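## Task

Take the vial from well C4 of vial rack R1 and put it in well B8 of tube carrier TC, standing on the well floor. Then set TC flat within the locators of raised nest N2, with TC's well A1 at the N2 corner labelled A1. Return forceps T1 to holder H1 with both tips in one slot, and H1 upright on its base. All other vials stay upright in their own R1 wells and R1 stays seated in its nest. Nothing may rely on the robot holding it at the end; release everything and move the grippers away.

## Robot and tools

Robot and scene. Two arms, left_arm and right_arm, each a six-joint arm ending in a parallel two-finger gripper with a wrist camera (cam_left_wrist, cam_right_wrist, both 616x616). All positions are in one shared scene frame: origin on the table top midway between the arms, +z up, +x out over the table, left_arm on the +y side (the names are not image sides). Arm bases: left_arm at (+0.017, +0.277, 0) with quat_wxyz (+1.000, 0, 0, -0.026); right_arm at (+0.024, -0.332, 0) with quat_wxyz (+1.000, 0, 0, -0.027). TC starts between the arms; N2 is on the left arm's side. Well labels are printed on R1 and TC (row letters, column numbers, a triangle marking A1). Vials are lifted by their caps using forceps T1, which live in holder H1.

Gripper. Fingers point along the gripper's +z axis and close along its y axis. end_effector_position is the spot between the pads, roughly 1 cm short of the fingertips. Opening is a number from -1 (closed) to +1 (fully open, 0.094 m). grip_measured reports the actual opening on that same scale; to hold something, command about 0.03 below its reading (less for a gentler hold). Pads can push roughly 50 to 62 N; very thin parts get less force.

The 16-number row. Every motion argument is one flat list of 16 numbers covering both arms, even if only one moves: left_arm x, y, z, qw, qx, qy, qz, opening, then right_arm in the same 8-slot order. x, y, z are an absolute target position in metres for that gripper's end_effector_position, and qw..qz an absolute target orientation (w first), both in the scene frame; opening is absolute on the -1..1 scale. A target more than 0.6 m from the arm's last reported position along any of that gripper's axes is refused. To hold an orientation steady, resend the same quaternion you chose, not the slightly drifted one in the result. An arm meant to stay still should get its whole last-reported pose and the desired opening every call.

Tools.
execute_actions(actions, pictures): actions is a list with zero or one item. Empty list = just report state. {"rows": [[16 numbers], ...], "steps": n} plays up to 15 rows, one per 1/30 s control step (n at most 15, default 15; the final row repeats if rows run short). {"steps": n} alone is a wait of up to 300 steps counted from the previous result, including reply time. pictures (boolean) toggles camera images; they come by default.
move(target, speed): target is one 16-number row as above; each gripper travels a straight line to its pose, both finishing together, lasting 0.5 to 10 s (cut off at 10 s). speed is the top path speed in m/s, 0.002 to 0.5, default 0.25; rotation is capped at twice that in rad/s. It does not avoid obstacles or the other arm. Opening is applied at the start. The result adds a move: line with the outcome (done, off_target, moving, held, fault), any limits (paced = pose was clipped; held = some steps blocked, after which the arm may jump fast), and each gripper's remaining distance to its pose.
wait(seconds): 0 to 10 s with no new command.
zoom_image(camera, region): enlarges [x0, y0, x1, y1] pixels (origin top-left, at most 504x504) from the latest image of cam_left_wrist or cam_right_wrist.
read_manual(section): only "licences"; no motion.
finished_scene(scene): integer number of the current scene; ends and grades it, irreversibly.

Reading results. The state line shows left_arm | right_arm gripper pose; it can be off, more so at long reach. "pose unreachable" means the clearance check altered or stopped that arm's command; HELD flags steps where your row was not (fully) sent. "Hand target" is the pose the controller is now heading to. FAULT or OVER-TEMPERATURE FAULT lines mean an arm stopped. MOTOR HOT appears from 75 C.

Motion behaviour. Each step the command is clipped to within 70 mm and 16 degrees of the measured pose, so far targets need several actions; after an action the arm only continues to the last clipped pose. Position wins over orientation if both cannot be met. Friction may leave the gripper up to ~31 mm short, and tiny commands may do nothing. Elbows never fully straighten. Joint limits (rad): waist -2.618..3.054, shoulder 0..3.142, elbow 0..3.142, wrist pitch -1.571..1.571, wrist yaw -1.571..1.571, wrist roll -2.094..2.094.

Cautions. Never let anything leave the table. Avoid arm-to-arm contact. Fast contacts and targets set deep past a surface hit and press hard; approach slowly. Holding loads heats motors: 90 C stops the arm for 10 s, 100 C drops it. Occasional tugs on held parts or pushes on loose ones can occur, so grip securely. Before finishing, open both grippers and lift clear so nothing is held up by the robot.

Each tool is called after "Emit:" as a command line: name --argument value for each argument, lists and objects as JSON in quotes; but a table of rows of numbers goes row by row, as --pt "numbers of a row", without its own name.

## Session

Emit:
execute_actions --actions '[]'

Scene clock: 0.00 s of 12600.00 s.
left_arm: end_effector_position=(+0.2131, +0.0623, +0.3272) grip_measured=+1.000 end_effector_quat_wxyz=(+0.280, -0.059, +0.836, -0.467) | right_arm: end_effector_position=(+0.3910, -0.5494, +0.1625) grip_measured=+1.000 end_effector_quat_wxyz=(+0.592, +0.730, +0.225, +0.258)
Joint positions: left_arm=[-0.628  0.851  1.089 -0.672  0.254 -0.986  0.094] | right_arm=[-0.28   1.553  0.56   0.8    0.519  1.779  0.094]
Joint velocities: left_arm=[-0.002  0.002  0.002 -0.007 -0.037 -0.022  0.   ] | right_arm=[-0.007  0.007 -0.022  0.007 -0.066 -0.022  0.   ]
Motor temperatures (°C, as the motors report them): left_arm=[20 37 29 21 20 22] | right_arm=[20 26 28 26 19 22]
Hand target (left_arm): +0.213, +0.062, +0.327; +0.280, -0.059, +0.836, -0.467
Hand target (right_arm): +0.391, -0.549, +0.162; +0.592, +0.730, +0.225, +0.258

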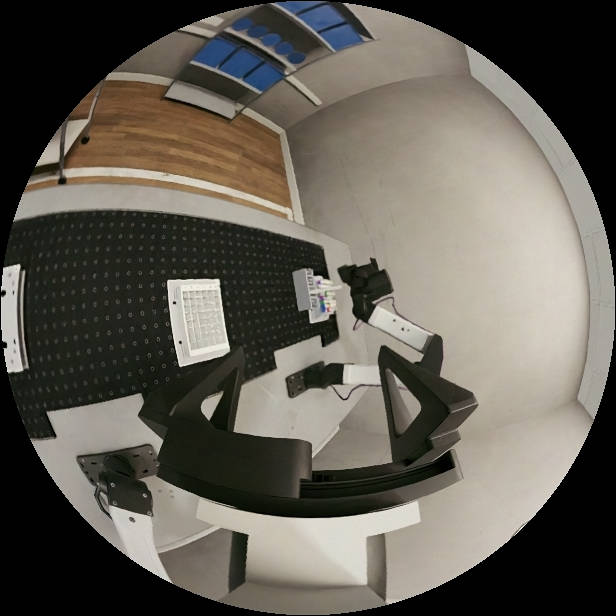

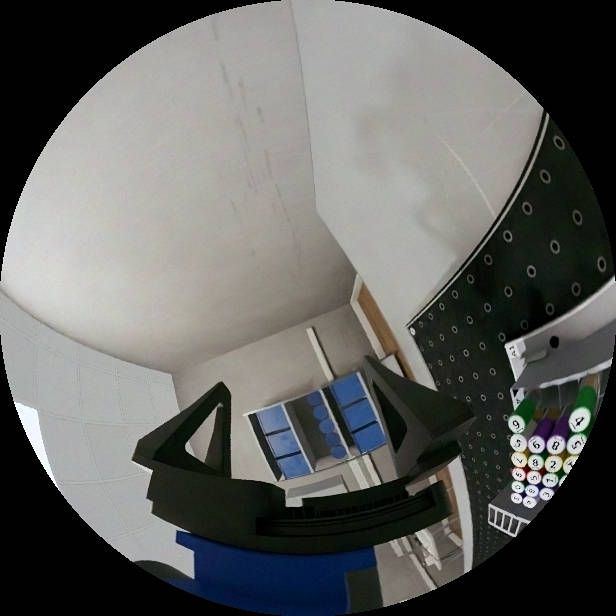

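Emit:
move --target '[0.2131,0.0623,0.3272,0.28,-0.059,0.836,-0.467,1,0.33,-0.55,0.30,0.592,0.73,0.225,0.258,1]' --speed 0.15

Emit:
move --target '[0.2131,0.0623,0.3272,0.28,-0.059,0.836,-0.467,1,0.22,-0.42,0.27,0.25,0,0.97,0,1]' --speed 0.2

Scene clock: 3.43 s of 12600.00 s.
left_arm: end_effector_position=(+0.2131, +0.0623, +0.3272) grip_measured=+1.000 end_effector_quat_wxyz=(+0.280, -0.059, +0.836, -0.467) | right_arm: end_effector_position=(+0.3326, -0.5498, +0.2857) grip_measured=+1.000 end_effector_quat_wxyz=(+0.582, +0.738, +0.229, +0.252)
Joint positions: left_arm=[-0.628  0.851  1.089 -0.672  0.254 -0.986  0.094] | right_arm=[-0.372  1.075  0.792  0.067  0.428  1.769  0.094]
Joint velocities: left_arm=[ 0.002 -0.002  0.002 -0.051 -0.007 -0.081  0.   ] | right_arm=[-0.012 -0.002 -0.017 -0.066 -0.081  0.037  0.   ]
Motor temperatures (°C, as the motors report them): left_arm=[20 37 29 23 20 22] | right_arm=[20 27 29 27 19 22]
Hand target (left_arm): +0.213, +0.062, +0.327; +0.280, -0.059, +0.836, -0.467
Hand target (right_arm): +0.330, -0.551, +0.301; +0.592, +0.729, +0.225, +0.258
Off the commanded pose (left_arm): 0.000 m, 0 deg.
Off the commanded pose (right_arm): 0.014 m, 2 deg.
move: off_target (right_arm)

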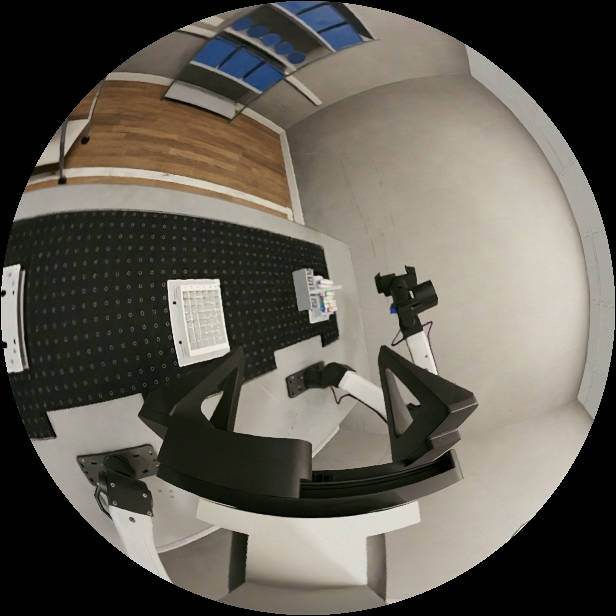

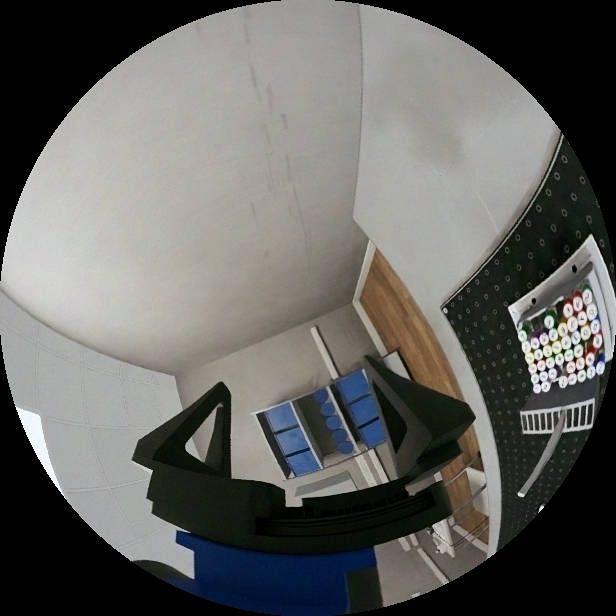

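Scene clock: 9.90 s of 12600.00 s.
left_arm: end_effector_position=(+0.2131, +0.0623, +0.3272) grip_measured=+1.000 end_effector_quat_wxyz=(+0.280, -0.059, +0.836, -0.467) | right_arm: end_effector_position=(+0.2158, -0.4211, +0.2661) grip_measured=+1.000 end_effector_quat_wxyz=(+0.252, +0.017, +0.968, +0.006)
Joint positions: left_arm=[-0.628  0.851  1.089 -0.672  0.254 -0.986  0.094] | right_arm=[-0.639  1.095  1.424 -1.495 -0.318 -0.591  0.094]
Joint velocities: left_arm=[ 0.002 -0.007 -0.002 -0.007  0.007 -0.037  0.   ] | right_arm=[-0.007  0.012  0.017 -0.007  0.007 -0.066  0.   ]
Motor temperatures (°C, as the motors report them): left_arm=[20 37 31 25 20 22] | right_arm=[20 27 30 28 19 22]
Hand target (left_arm): +0.213, +0.062, +0.327; +0.280, -0.059, +0.836, -0.467
Hand target (right_arm): +0.219, -0.423, +0.270; +0.252, +0.007, +0.968, +0.001
Off the commanded pose (left_arm): 0.000 m, 0 deg.
Off the commanded pose (right_arm): 0.006 m, 2 deg.
move: done

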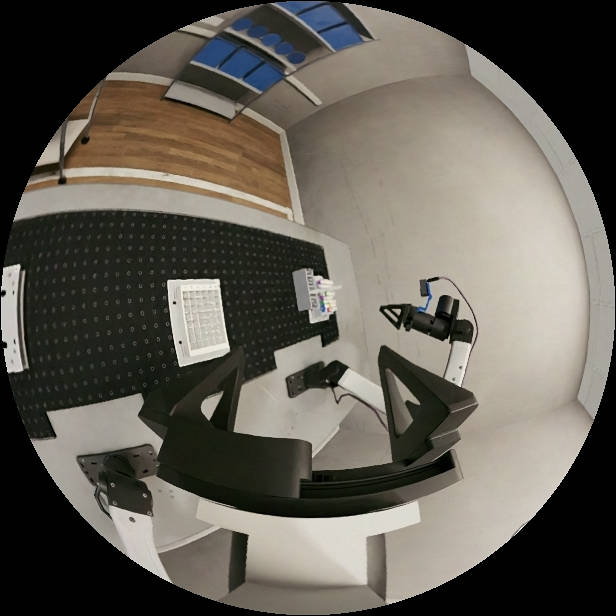

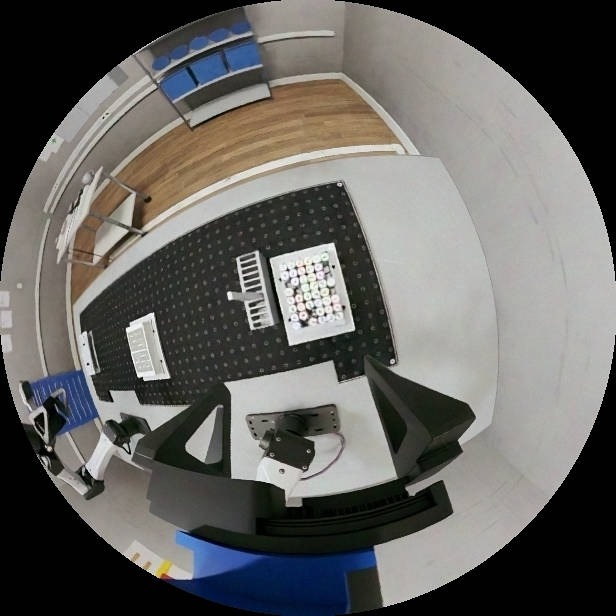

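Emit:
move --target '[0.30,-0.06,0.17,0.288,0.652,0.648,-0.27,0.1,0.20,-0.34,0.19,0.03,0,1,0,1]' --speed 0.2

Emit:
zoom_image --camera "cam_right_wrist" --region '[200,100,460,360]'

Scene clock: 16.23 s of 12600.00 s.
left_arm: end_effector_position=(+0.3024, -0.0559, +0.1756) grip_measured=+0.102 end_effector_quat_wxyz=(+0.297, +0.648, +0.647, -0.269) | right_arm: end_effector_position=(+0.2020, -0.3372, +0.1960) grip_measured=+1.000 end_effector_quat_wxyz=(+0.063, +0.001, +0.998, +0.005)
Joint positions: left_arm=[-0.584  1.703  1.376 -0.642  0.604  0.743  0.052] | right_arm=[ 0.008  1.143  1.252 -1.553 -0.015 -0.043  0.094]
Joint velocities: left_arm=[-0.027 -0.002 -0.002 -0.007 -0.037  0.081 -0.   ] | right_arm=[-0.007 -0.002 -0.002 -0.022 -0.022 -0.007  0.   ]
Motor temperatures (°C, as the motors report them): left_arm=[20 37 32 25 20 22] | right_arm=[20 26 30 27 19 22]
Hand target (left_arm): +0.301, -0.059, +0.172; +0.286, +0.655, +0.647, -0.267
Hand target (right_arm): +0.199, -0.337, +0.188; +0.043, +0.003, +0.999, +0.003
Off the commanded pose (left_arm): 0.007 m, 1 deg.
Off the commanded pose (right_arm): 0.007 m, 4 deg.
joint sent to its limit (right arm) — the command would take joint 4 (wrist pitch) past its lower limit, so that joint was sent only as far as its limit.
move: off_target (right_arm)

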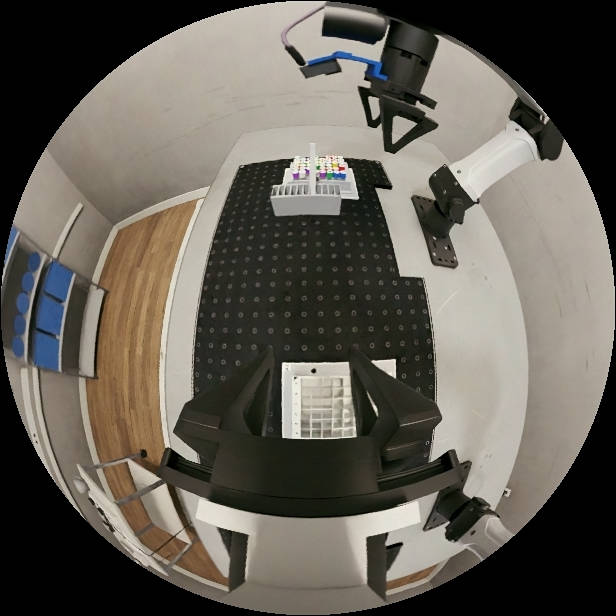

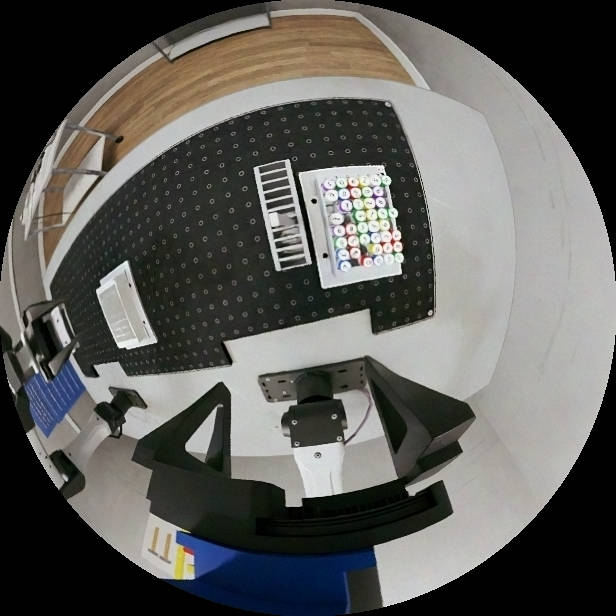

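Region (200, 100, 460, 360) of cam_right_wrist's 616x616 image, scaled by 1.938, with more detail than that image has.

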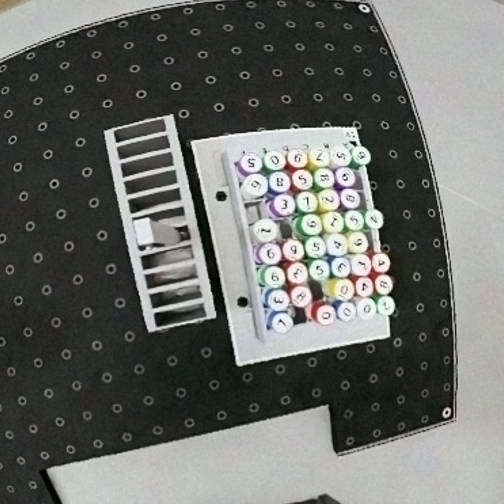

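Emit:
move --target '[0.30,-0.06,0.17,0.288,0.652,0.648,-0.27,0.1,0.29,-0.315,0.17,0.0,0,1,0,0.2]' --speed 0.1

Emit:
zoom_image --camera "cam_left_wrist" --region '[240,60,400,220]'

Scene clock: 21.03 s of 12600.00 s.
left_arm: end_effector_position=(+0.3022, -0.0556, +0.1753) grip_measured=+0.102 end_effector_quat_wxyz=(+0.297, +0.649, +0.647, -0.268) | right_arm: end_effector_position=(+0.2813, -0.3146, +0.1645) grip_measured=+0.201 end_effector_quat_wxyz=(-0.013, -0.001, +1.000, +0.003)
Joint positions: left_arm=[-0.584  1.703  1.376 -0.645  0.604  0.746  0.052] | right_arm=[ 0.114  1.549  1.44  -1.486 -0.008  0.058  0.056]
Joint velocities: left_arm=[-0.002  0.002 -0.007 -0.066  0.007 -0.037 -0.   ] | right_arm=[-0.002  0.002  0.002  0.007  0.007  0.007  0.001]
Motor temperatures (°C, as the motors report them): left_arm=[20 38 33 25 20 22] | right_arm=[20 26 30 27 19 22]
Hand target (left_arm): +0.300, -0.060, +0.170; +0.288, +0.652, +0.648, -0.270
Hand target (right_arm): +0.289, -0.313, +0.169; -0.001, +0.001, +1.000, +0.000
Off the commanded pose (left_arm): 0.007 m, 1 deg.
Off the commanded pose (right_arm): 0.010 m, 2 deg.
After step 90, 0.50 s passed at rest.
move: done

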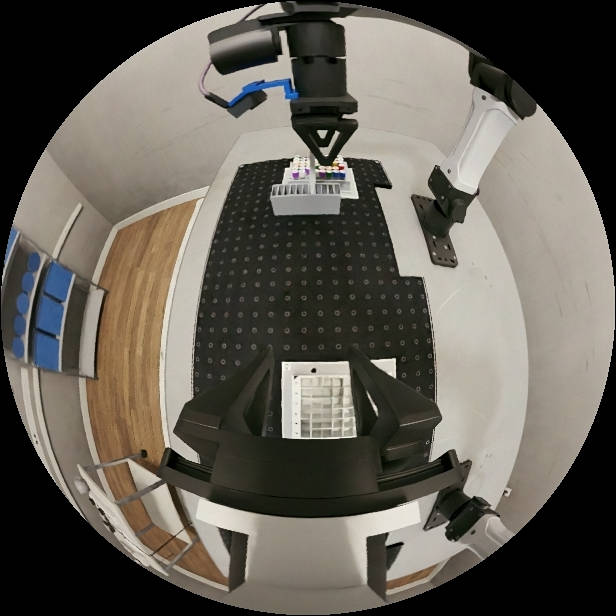

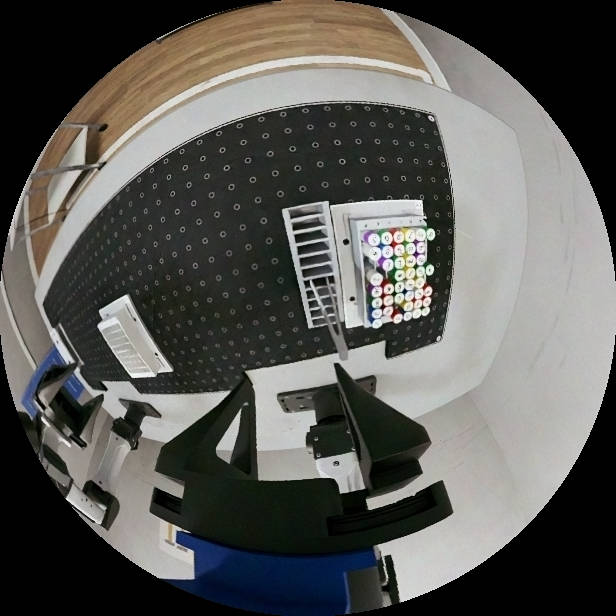

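Region (240, 60, 400, 220) of cam_left_wrist's 616x616 image, scaled by 3.150, with more detail than that image has.

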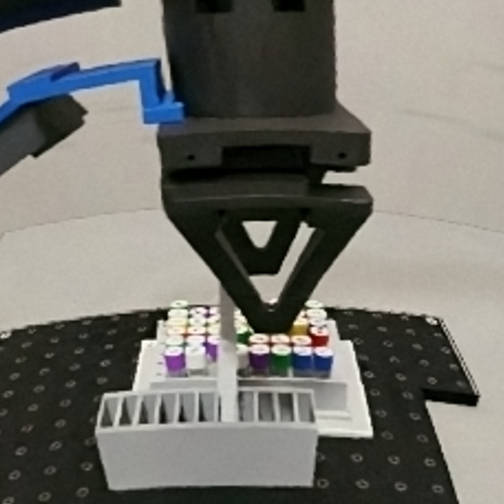

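Emit:
move --target '[0.30,-0.06,0.17,0.288,0.652,0.648,-0.27,0.1,0.288,-0.345,0.17,0.0,0,1,0,0.2]' --speed 0.04

Emit:
move --target '[0.30,-0.06,0.17,0.288,0.652,0.648,-0.27,0.1,0.303,-0.343,0.125,0.0,0,1,0,0.2]' --speed 0.04

Emit:
zoom_image --camera "cam_left_wrist" --region '[240,60,400,220]'

Scene clock: 24.93 s of 12600.00 s.
left_arm: end_effector_position=(+0.3022, -0.0556, +0.1753) grip_measured=+0.102 end_effector_quat_wxyz=(+0.297, +0.649, +0.647, -0.268) | right_arm: end_effector_position=(+0.2816, -0.3421, +0.1645) grip_measured=+0.201 end_effector_quat_wxyz=(-0.012, +0.004, +1.000, +0.003)
Joint positions: left_arm=[-0.584  1.703  1.376 -0.645  0.604  0.746  0.052] | right_arm=[ 0.01   1.549  1.44  -1.486 -0.005 -0.036  0.056]
Joint velocities: left_arm=[-0.022  0.002 -0.012  0.037 -0.051 -0.007  0.   ] | right_arm=[ 0.007  0.007  0.007 -0.022 -0.037 -0.066 -0.   ]
Motor temperatures (°C, as the motors report them): left_arm=[20 39 33 25 20 22] | right_arm=[20 27 31 27 19 22]
Hand target (left_arm): +0.300, -0.060, +0.170; +0.288, +0.652, +0.648, -0.270
Hand target (right_arm): +0.288, -0.345, +0.170; +0.001, -0.000, +1.000, -0.000
Off the commanded pose (left_arm): 0.007 m, 1 deg.
Off the commanded pose (right_arm): 0.009 m, 2 deg.
move: done

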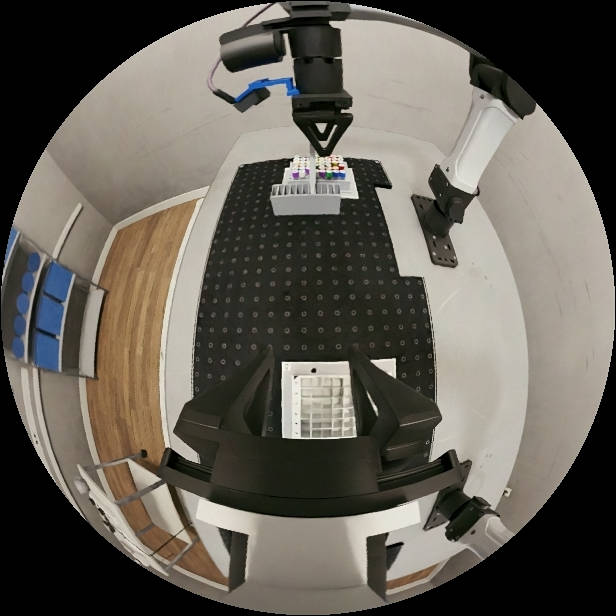

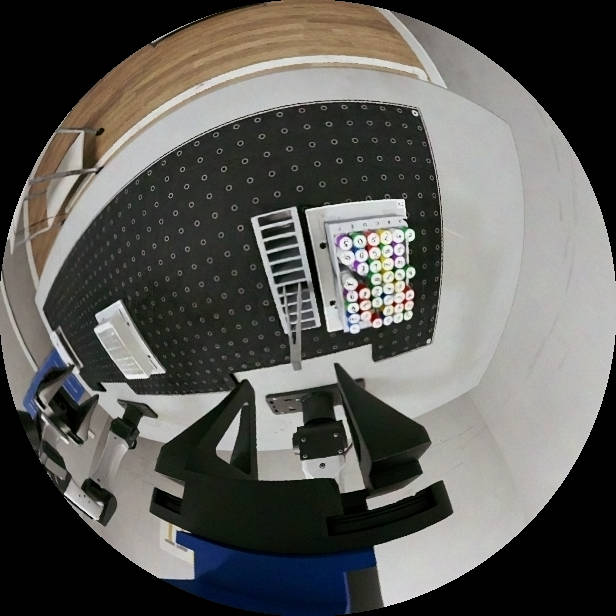

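Scene clock: 26.47 s of 12600.00 s.
left_arm: end_effector_position=(+0.3022, -0.0556, +0.1753) grip_measured=+0.102 end_effector_quat_wxyz=(+0.297, +0.649, +0.647, -0.268) | right_arm: end_effector_position=(+0.3030, -0.3430, +0.1337) grip_measured=+0.201 end_effector_quat_wxyz=(+0.008, +0.004, +1.000, +0.002)
Joint positions: left_arm=[-0.584  1.703  1.376 -0.645  0.604  0.746  0.052] | right_arm=[ 0.01   1.583  1.351 -1.322 -0.005 -0.036  0.056]
Joint velocities: left_arm=[ 0.002 -0.017  0.002 -0.022  0.022  0.037 -0.   ] | right_arm=[-0.007  0.022 -0.007 -0.037 -0.007 -0.037  0.   ]
Motor temperatures (°C, as the motors report them): left_arm=[20 40 34 25 20 22] | right_arm=[20 27 31 26 19 22]
Hand target (left_arm): +0.300, -0.060, +0.170; +0.288, +0.652, +0.648, -0.270
Hand target (right_arm): +0.303, -0.343, +0.125; +0.000, -0.000, +1.000, +0.000
Off the commanded pose (left_arm): 0.007 m, 1 deg.
Off the commanded pose (right_arm): 0.009 m, 1 deg.
move: done

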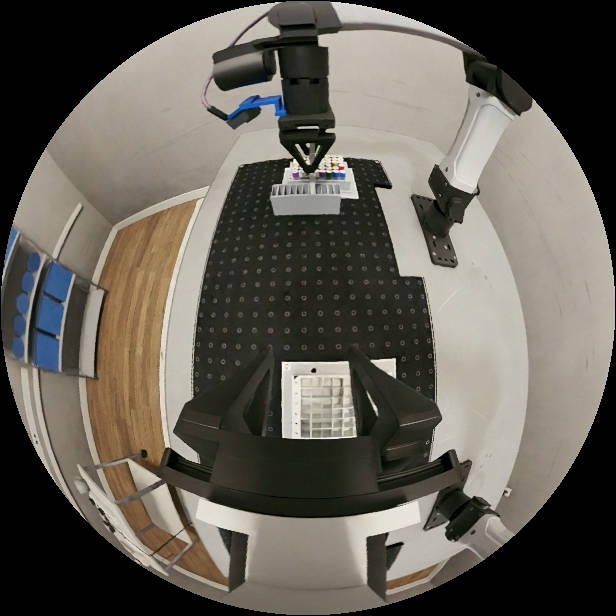

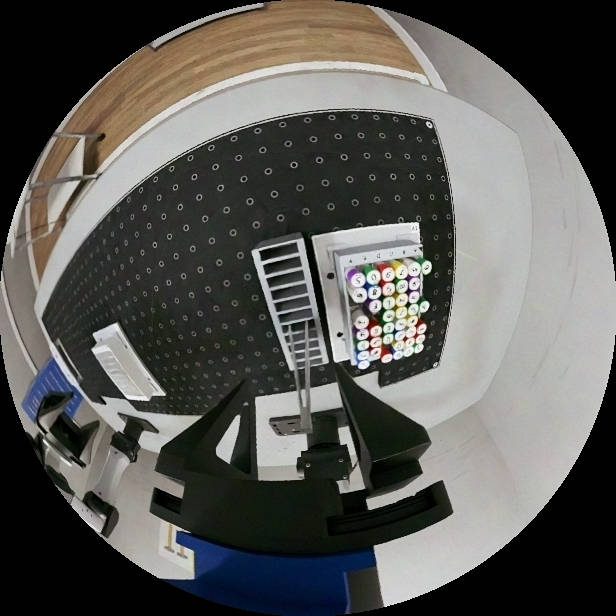

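Region (240, 60, 400, 220) of cam_left_wrist's 616x616 image, scaled by 3.150, with more detail than that image has.

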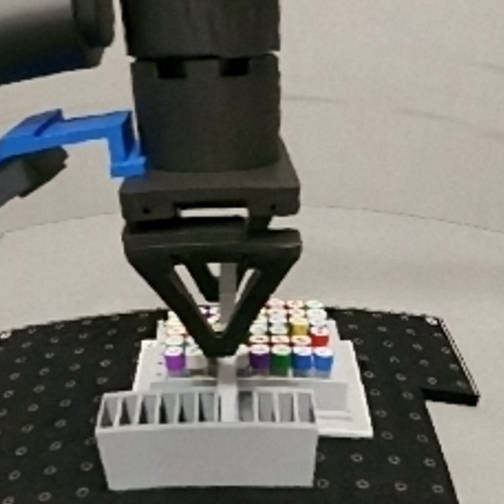

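Emit:
move --target '[0.30,-0.06,0.17,0.288,0.652,0.648,-0.27,0.1,0.299,-0.344,0.092,0.0,0,1,0,-0.2]' --speed 0.03

Emit:
zoom_image --camera "cam_left_wrist" --region '[240,60,400,220]'

Scene clock: 30.17 s of 12600.00 s.
left_arm: end_effector_position=(+0.3022, -0.0556, +0.1753) grip_measured=+0.102 end_effector_quat_wxyz=(+0.297, +0.649, +0.647, -0.268) | right_arm: end_effector_position=(+0.2996, -0.3428, +0.0998) grip_measured=-0.199 end_effector_quat_wxyz=(+0.006, +0.004, +1.000, +0.002)
Joint positions: left_arm=[-0.584  1.703  1.376 -0.645  0.604  0.746  0.052] | right_arm=[ 0.01   1.583  1.216 -1.193 -0.005 -0.036  0.038]
Joint velocities: left_arm=[-0.007 -0.002 -0.002 -0.022 -0.051 -0.022  0.   ] | right_arm=[-0.002 -0.002 -0.017  0.022 -0.066  0.007 -0.   ]
Motor temperatures (°C, as the motors report them): left_arm=[20 40 34 25 20 22] | right_arm=[20 27 31 26 19 22]
Hand target (left_arm): +0.300, -0.060, +0.170; +0.288, +0.652, +0.648, -0.270
Hand target (right_arm): +0.299, -0.344, +0.092; -0.000, +0.000, +1.000, -0.000
Off the commanded pose (left_arm): 0.007 m, 1 deg.
Off the commanded pose (right_arm): 0.008 m, 1 deg.
move: done

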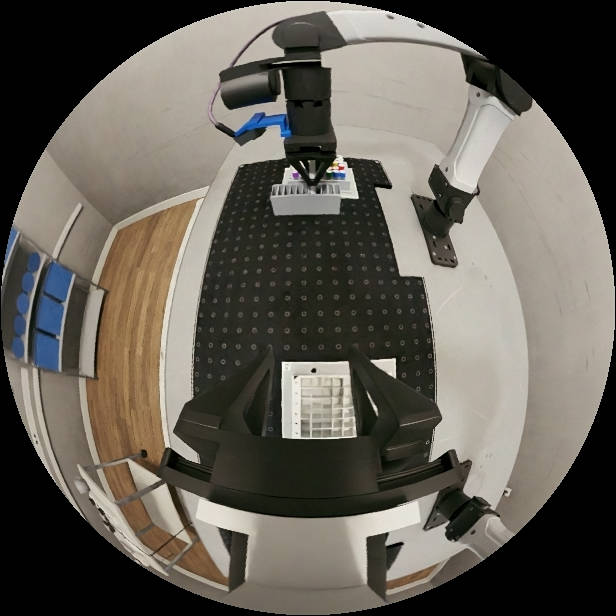

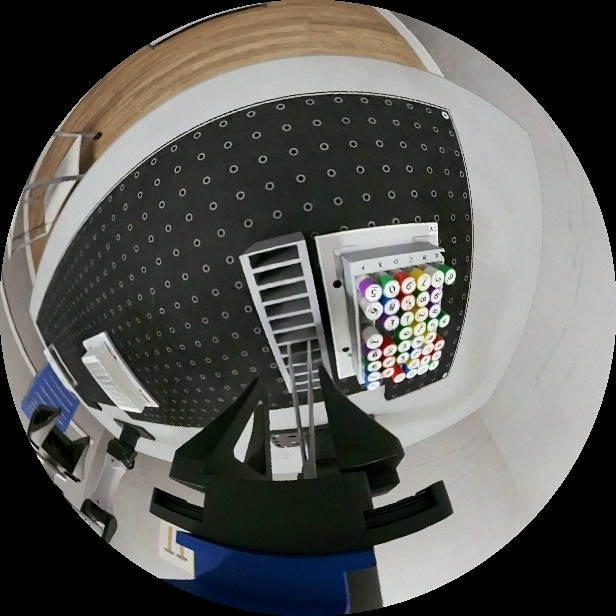

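Region (240, 60, 400, 220) of cam_left_wrist's 616x616 image, scaled by 3.150, with more detail than that image has.

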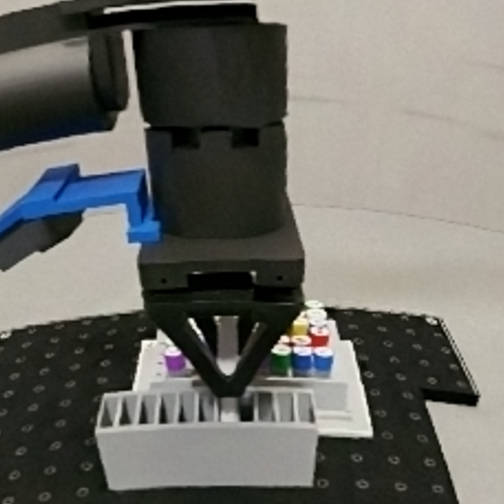

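Emit:
move --target '[0.30,-0.06,0.17,0.288,0.652,0.648,-0.27,0.1,0.299,-0.352,0.094,0.0,0,1,0,-0.4]' --speed 0.02

Emit:
move --target '[0.30,-0.06,0.17,0.288,0.652,0.648,-0.27,0.1,0.299,-0.352,0.094,0.0,0,1,0,-0.77]' --speed 0.02

Emit:
move --target '[0.30,-0.06,0.17,0.288,0.652,0.648,-0.27,0.1,0.299,-0.35,0.175,0.0,0,1,0,-0.77]' --speed 0.04

Emit:
zoom_image --camera "cam_left_wrist" --region '[240,60,400,220]'

Emit:
zoom_image --camera "cam_right_wrist" --region '[250,200,450,400]'

Scene clock: 33.97 s of 12600.00 s.
left_arm: end_effector_position=(+0.3022, -0.0556, +0.1753) grip_measured=+0.102 end_effector_quat_wxyz=(+0.297, +0.649, +0.647, -0.268) | right_arm: end_effector_position=(+0.3002, -0.3491, +0.0998) grip_measured=-0.399 end_effector_quat_wxyz=(+0.008, +0.003, +1.000, +0.002)
Joint positions: left_arm=[-0.584  1.703  1.376 -0.645  0.604  0.746  0.052] | right_arm=[-0.013  1.583  1.216 -1.189 -0.005 -0.06   0.028]
Joint velocities: left_arm=[ 0.012 -0.002 -0.012 -0.066 -0.037  0.007 -0.001] | right_arm=[ 0.002 -0.002  0.022  0.022  0.037  0.037 -0.   ]
Motor temperatures (°C, as the motors report them): left_arm=[20 41 34 25 20 22] | right_arm=[20 27 31 26 19 22]
Hand target (left_arm): +0.300, -0.060, +0.170; +0.288, +0.652, +0.648, -0.270
Hand target (right_arm): +0.299, -0.352, +0.094; +0.000, +0.000, +1.000, -0.000
Off the commanded pose (left_arm): 0.007 m, 1 deg.
Off the commanded pose (right_arm): 0.007 m, 1 deg.
After step 90, 0.03 s passed at rest.
move: done

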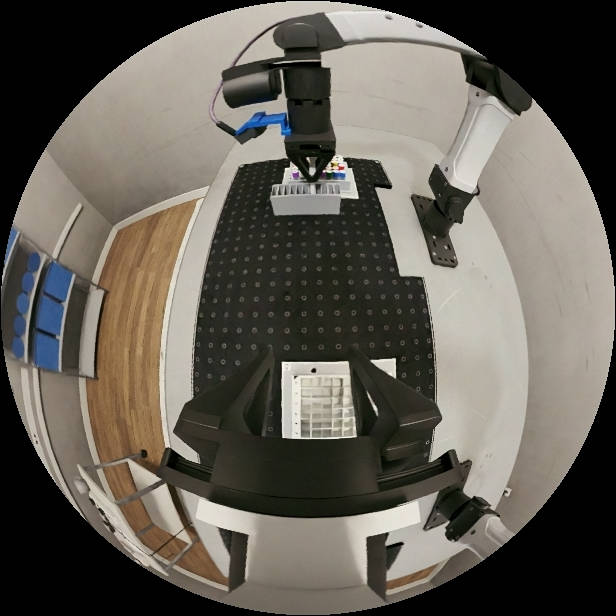

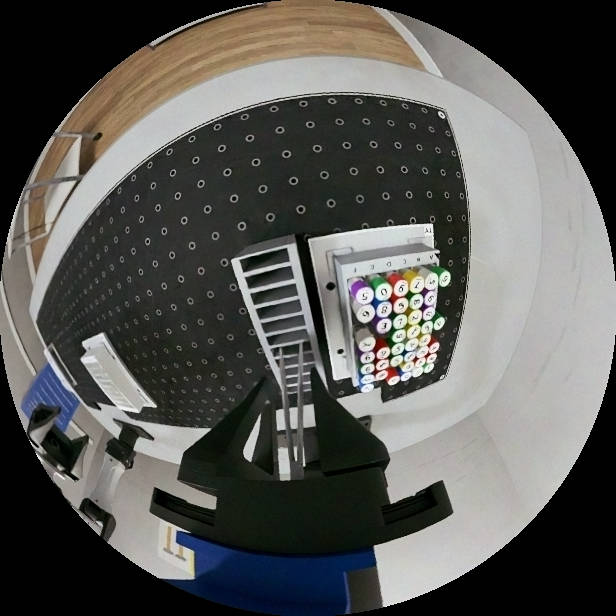

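Scene clock: 34.67 s of 12600.00 s.
left_arm: end_effector_position=(+0.3022, -0.0556, +0.1753) grip_measured=+0.102 end_effector_quat_wxyz=(+0.297, +0.649, +0.647, -0.268) | right_arm: end_effector_position=(+0.3002, -0.3491, +0.0998) grip_measured=-0.768 end_effector_quat_wxyz=(+0.008, +0.002, +1.000, +0.002)
Joint positions: left_arm=[-0.584  1.703  1.376 -0.645  0.604  0.746  0.052] | right_arm=[-0.013  1.583  1.216 -1.189 -0.005 -0.062  0.011]
Joint velocities: left_arm=[-0.007  0.002 -0.027  0.037 -0.037  0.066 -0.   ] | right_arm=[-0.012 -0.002 -0.002 -0.007 -0.022 -0.051 -0.   ]
Motor temperatures (°C, as the motors report them): left_arm=[20 41 34 25 20 22] | right_arm=[20 27 31 26 19 22]
Hand target (left_arm): +0.300, -0.060, +0.170; +0.288, +0.652, +0.648, -0.270
Hand target (right_arm): +0.299, -0.352, +0.094; +0.000, +0.000, +1.000, -0.000
Off the commanded pose (left_arm): 0.007 m, 1 deg.
Off the commanded pose (right_arm): 0.007 m, 1 deg.
move: done

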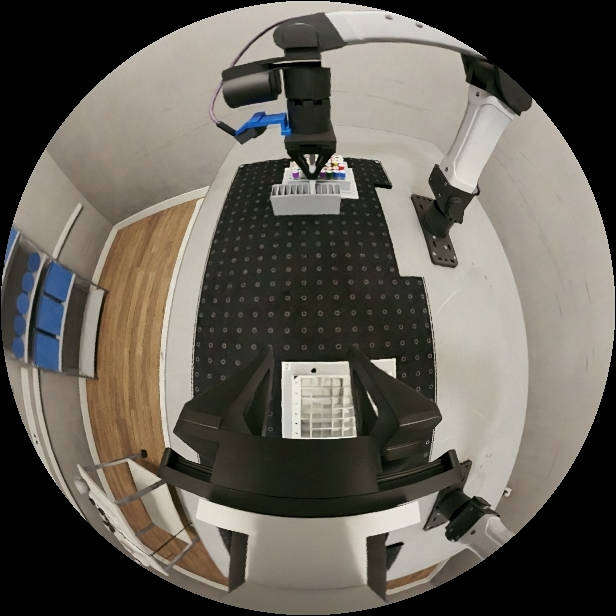

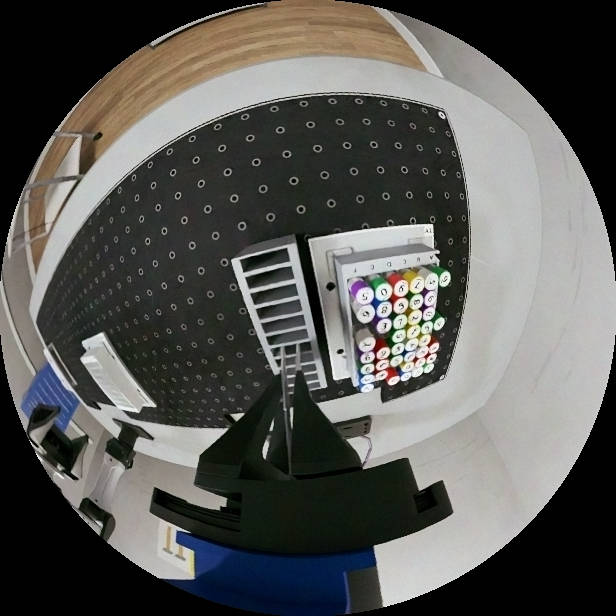

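Scene clock: 36.97 s of 12600.00 s.
left_arm: end_effector_position=(+0.3022, -0.0556, +0.1753) grip_measured=+0.102 end_effector_quat_wxyz=(+0.297, +0.649, +0.647, -0.268) | right_arm: end_effector_position=(+0.2953, -0.3488, +0.1728) grip_measured=-0.768 end_effector_quat_wxyz=(+0.001, +0.002, +1.000, +0.003)
Joint positions: left_arm=[-0.584  1.703  1.376 -0.645  0.604  0.746  0.052] | right_arm=[-0.013  1.583  1.507 -1.494 -0.005 -0.062  0.011]
Joint velocities: left_arm=[ 0.012 -0.007 -0.007 -0.037 -0.051  0.007  0.   ] | right_arm=[-0.007 -0.007  0.022  0.051 -0.007  0.007  0.001]
Motor temperatures (°C, as the motors report them): left_arm=[20 42 35 25 20 22] | right_arm=[20 27 31 26 19 22]
Hand target (left_arm): +0.300, -0.060, +0.170; +0.288, +0.652, +0.648, -0.270
Hand target (right_arm): +0.299, -0.350, +0.175; +0.000, +0.000, +1.000, -0.000
Off the commanded pose (left_arm): 0.007 m, 1 deg.
Off the commanded pose (right_arm): 0.004 m, 0 deg.
move: done

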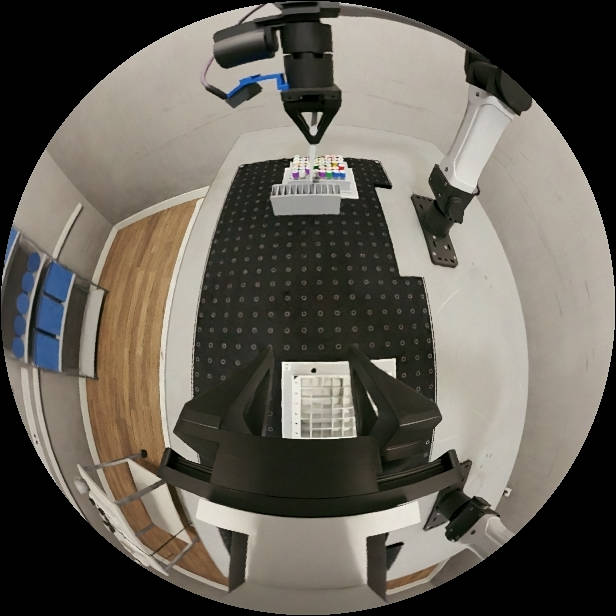

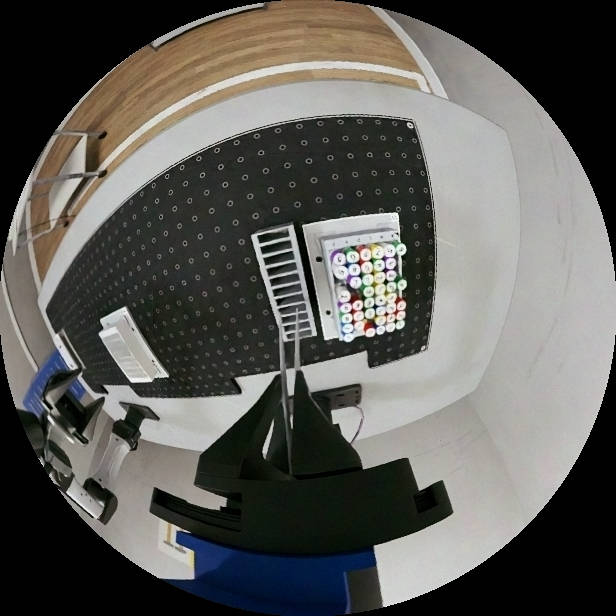

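Region (240, 60, 400, 220) of cam_left_wrist's 616x616 image, scaled by 3.150, with more detail than that image has.

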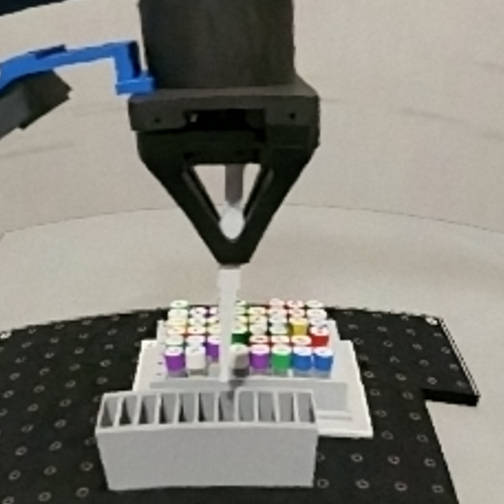

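Region (250, 200, 450, 400) of cam_right_wrist's 616x616 image, scaled by 2.520, with more detail than that image has.

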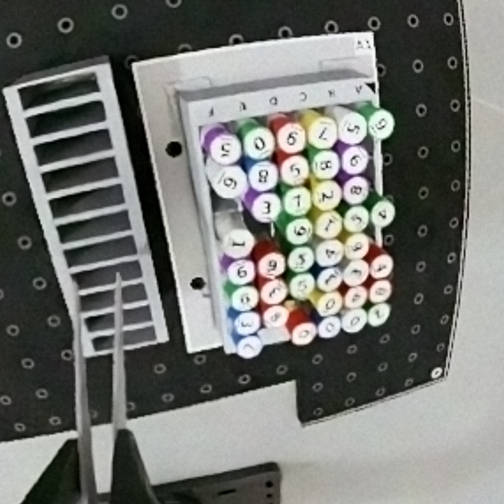

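Emit:
move --target '[0.30,-0.12,0.17,0.288,0.652,0.648,-0.27,0.1,0.29,-0.45,0.168,0.0,0.383,0.924,0,-0.77]' --speed 0.08

Emit:
zoom_image --camera "cam_left_wrist" --region '[250,90,370,210]'

Emit:
zoom_image --camera "cam_right_wrist" --region '[200,220,380,400]'

Scene clock: 46.13 s of 12600.00 s.
left_arm: end_effector_position=(+0.2983, -0.1113, +0.1711) grip_measured=+0.102 end_effector_quat_wxyz=(+0.284, +0.650, +0.650, -0.272) | right_arm: end_effector_position=(+0.2837, -0.4448, +0.1651) grip_measured=-0.768 end_effector_quat_wxyz=(-0.010, +0.373, +0.928, +0.003)
Joint positions: left_arm=[-0.705  1.834  1.519 -0.621  0.539  0.632  0.052] | right_arm=[-0.36   1.641  1.536 -1.486 -0.005  0.352  0.011]
Joint velocities: left_arm=[-0.017  0.007  0.007 -0.037 -0.051  0.051  0.   ] | right_arm=[ 0.002 -0.002 -0.002 -0.037 -0.037 -0.051 -0.   ]
Motor temperatures (°C, as the motors report them): left_arm=[20 43 36 26 20 22] | right_arm=[20 28 32 26 19 22]
Hand target (left_arm): +0.301, -0.120, +0.171; +0.289, +0.651, +0.648, -0.270
Hand target (right_arm): +0.291, -0.452, +0.168; +0.003, +0.383, +0.924, -0.001
Off the commanded pose (left_arm): 0.009 m, 1 deg.
Off the commanded pose (right_arm): 0.009 m, 2 deg.
After step 90, 1.00 s passed at rest.
move: done

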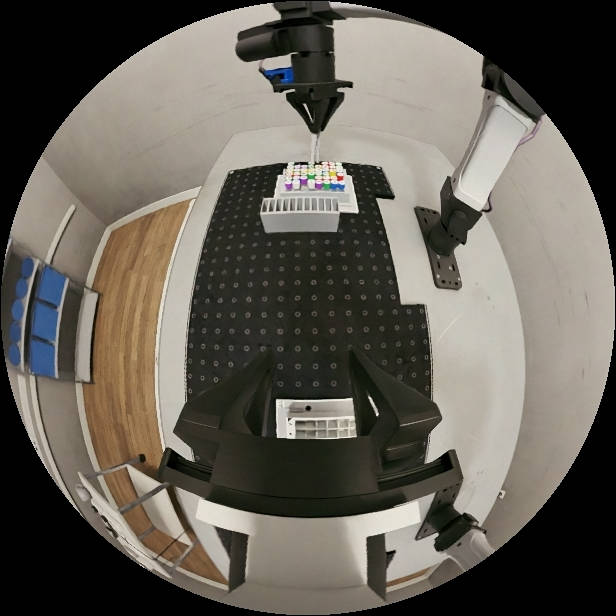

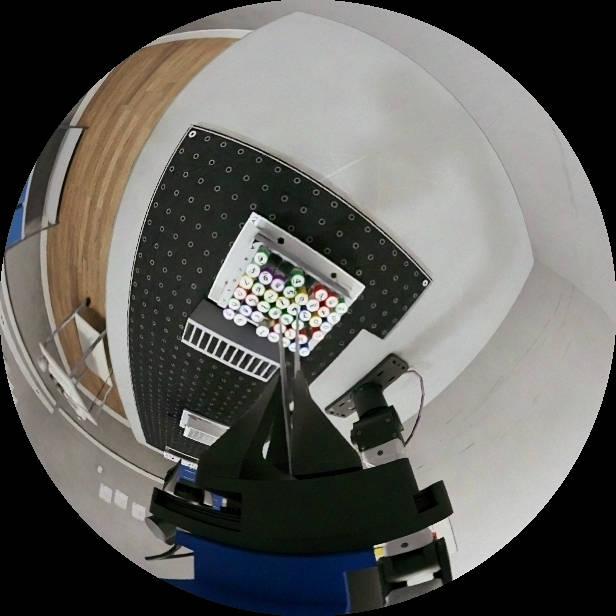

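Region (250, 90, 370, 210) of cam_left_wrist's 616x616 image, scaled by 4.200, with more detail than that image has.

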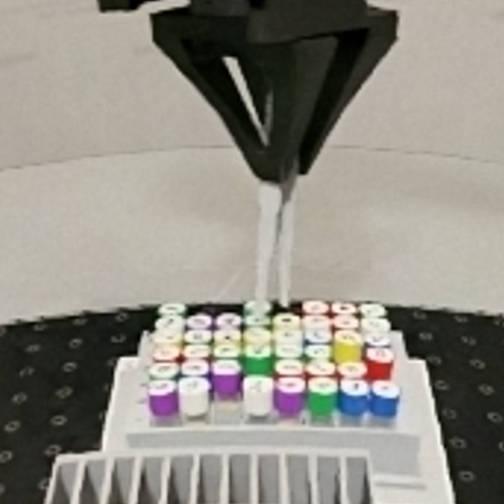

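Region (200, 220, 380, 400) of cam_right_wrist's 616x616 image, scaled by 2.800, with more detail than that image has.

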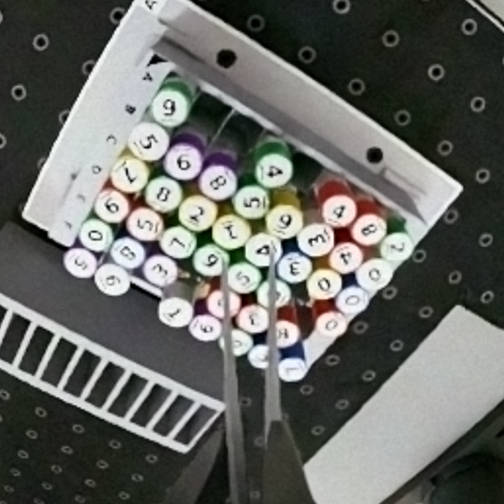

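Emit:
move --target '[0.30,-0.12,0.17,0.288,0.652,0.648,-0.27,0.1,0.292,-0.443,0.142,0.0,0.383,0.924,0,-0.77]' --speed 0.015

Emit:
zoom_image --camera "cam_left_wrist" --region '[260,110,360,210]'

Emit:
zoom_image --camera "cam_right_wrist" --region '[230,250,350,370]'

Scene clock: 52.47 s of 12600.00 s.
left_arm: end_effector_position=(+0.2985, -0.1111, +0.1710) grip_measured=+0.102 end_effector_quat_wxyz=(+0.284, +0.650, +0.651, -0.271) | right_arm: end_effector_position=(+0.2913, -0.4441, +0.1467) grip_measured=-0.768 end_effector_quat_wxyz=(+0.000, +0.381, +0.925, +0.003)
Joint positions: left_arm=[-0.705  1.834  1.519 -0.621  0.537  0.631  0.052] | right_arm=[-0.348  1.641  1.464 -1.393 -0.005  0.381  0.011]
Joint velocities: left_arm=[-0.002 -0.002 -0.002  0.037 -0.007  0.022  0.001] | right_arm=[ 0.027  0.012 -0.007  0.037  0.051 -0.11   0.001]
Motor temperatures (°C, as the motors report them): left_arm=[20 44 37 26 20 22] | right_arm=[20 28 32 25 19 22]
Hand target (left_arm): +0.300, -0.120, +0.170; +0.288, +0.652, +0.648, -0.270
Hand target (right_arm): +0.292, -0.443, +0.142; -0.000, +0.383, +0.924, +0.000
Off the commanded pose (left_arm): 0.009 m, 1 deg.
Off the commanded pose (right_arm): 0.005 m, 0 deg.
After step 90, 1.47 s passed at rest.
move: done

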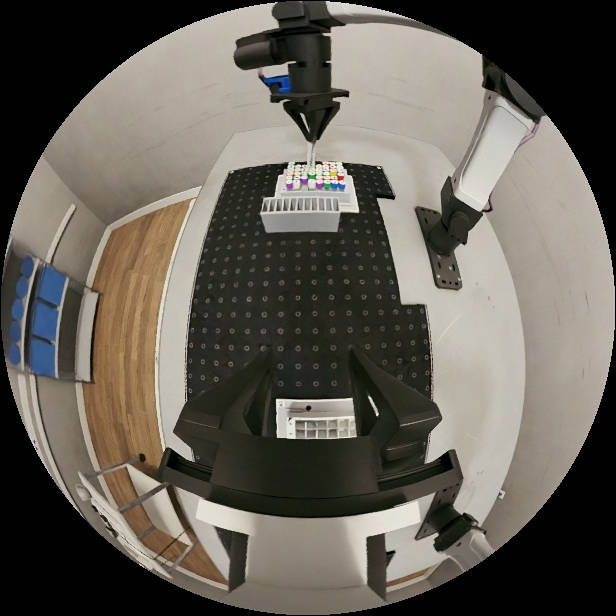

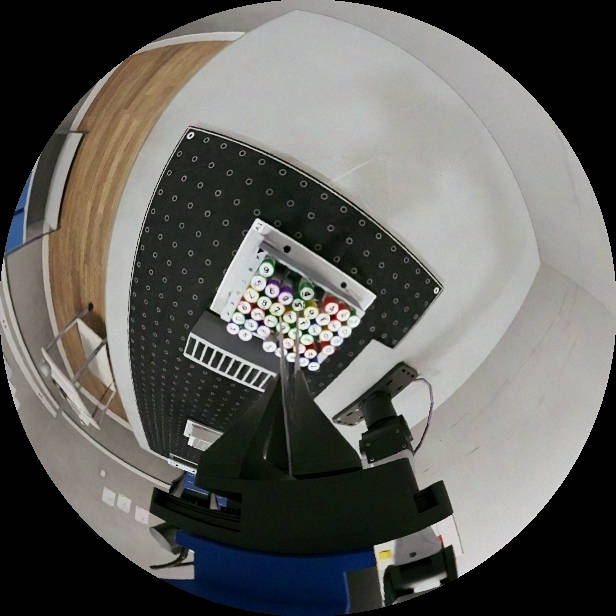

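Region (260, 110, 360, 210) of cam_left_wrist's 616x616 image, scaled by 5.040, with more detail than that image has.

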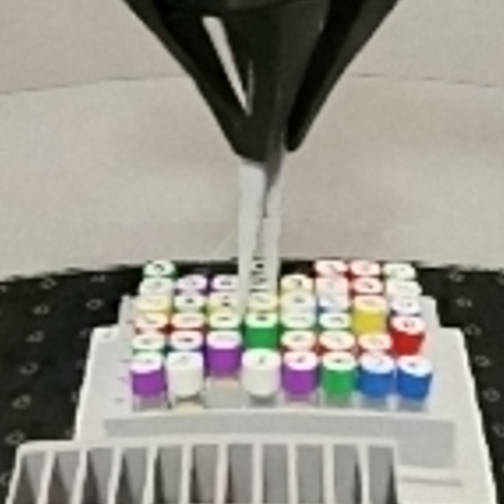

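Region (230, 250, 350, 370) of cam_right_wrist's 616x616 image, scaled by 4.200, with more detail than that image has.

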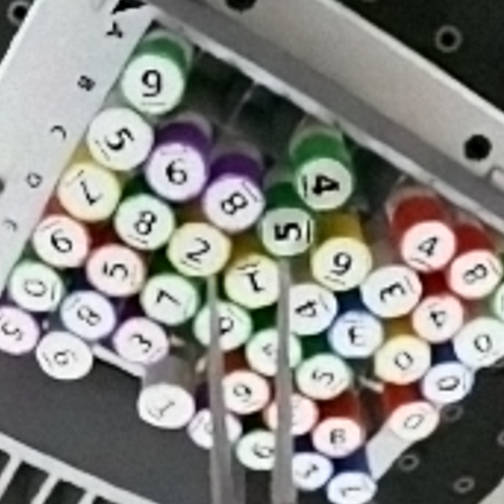

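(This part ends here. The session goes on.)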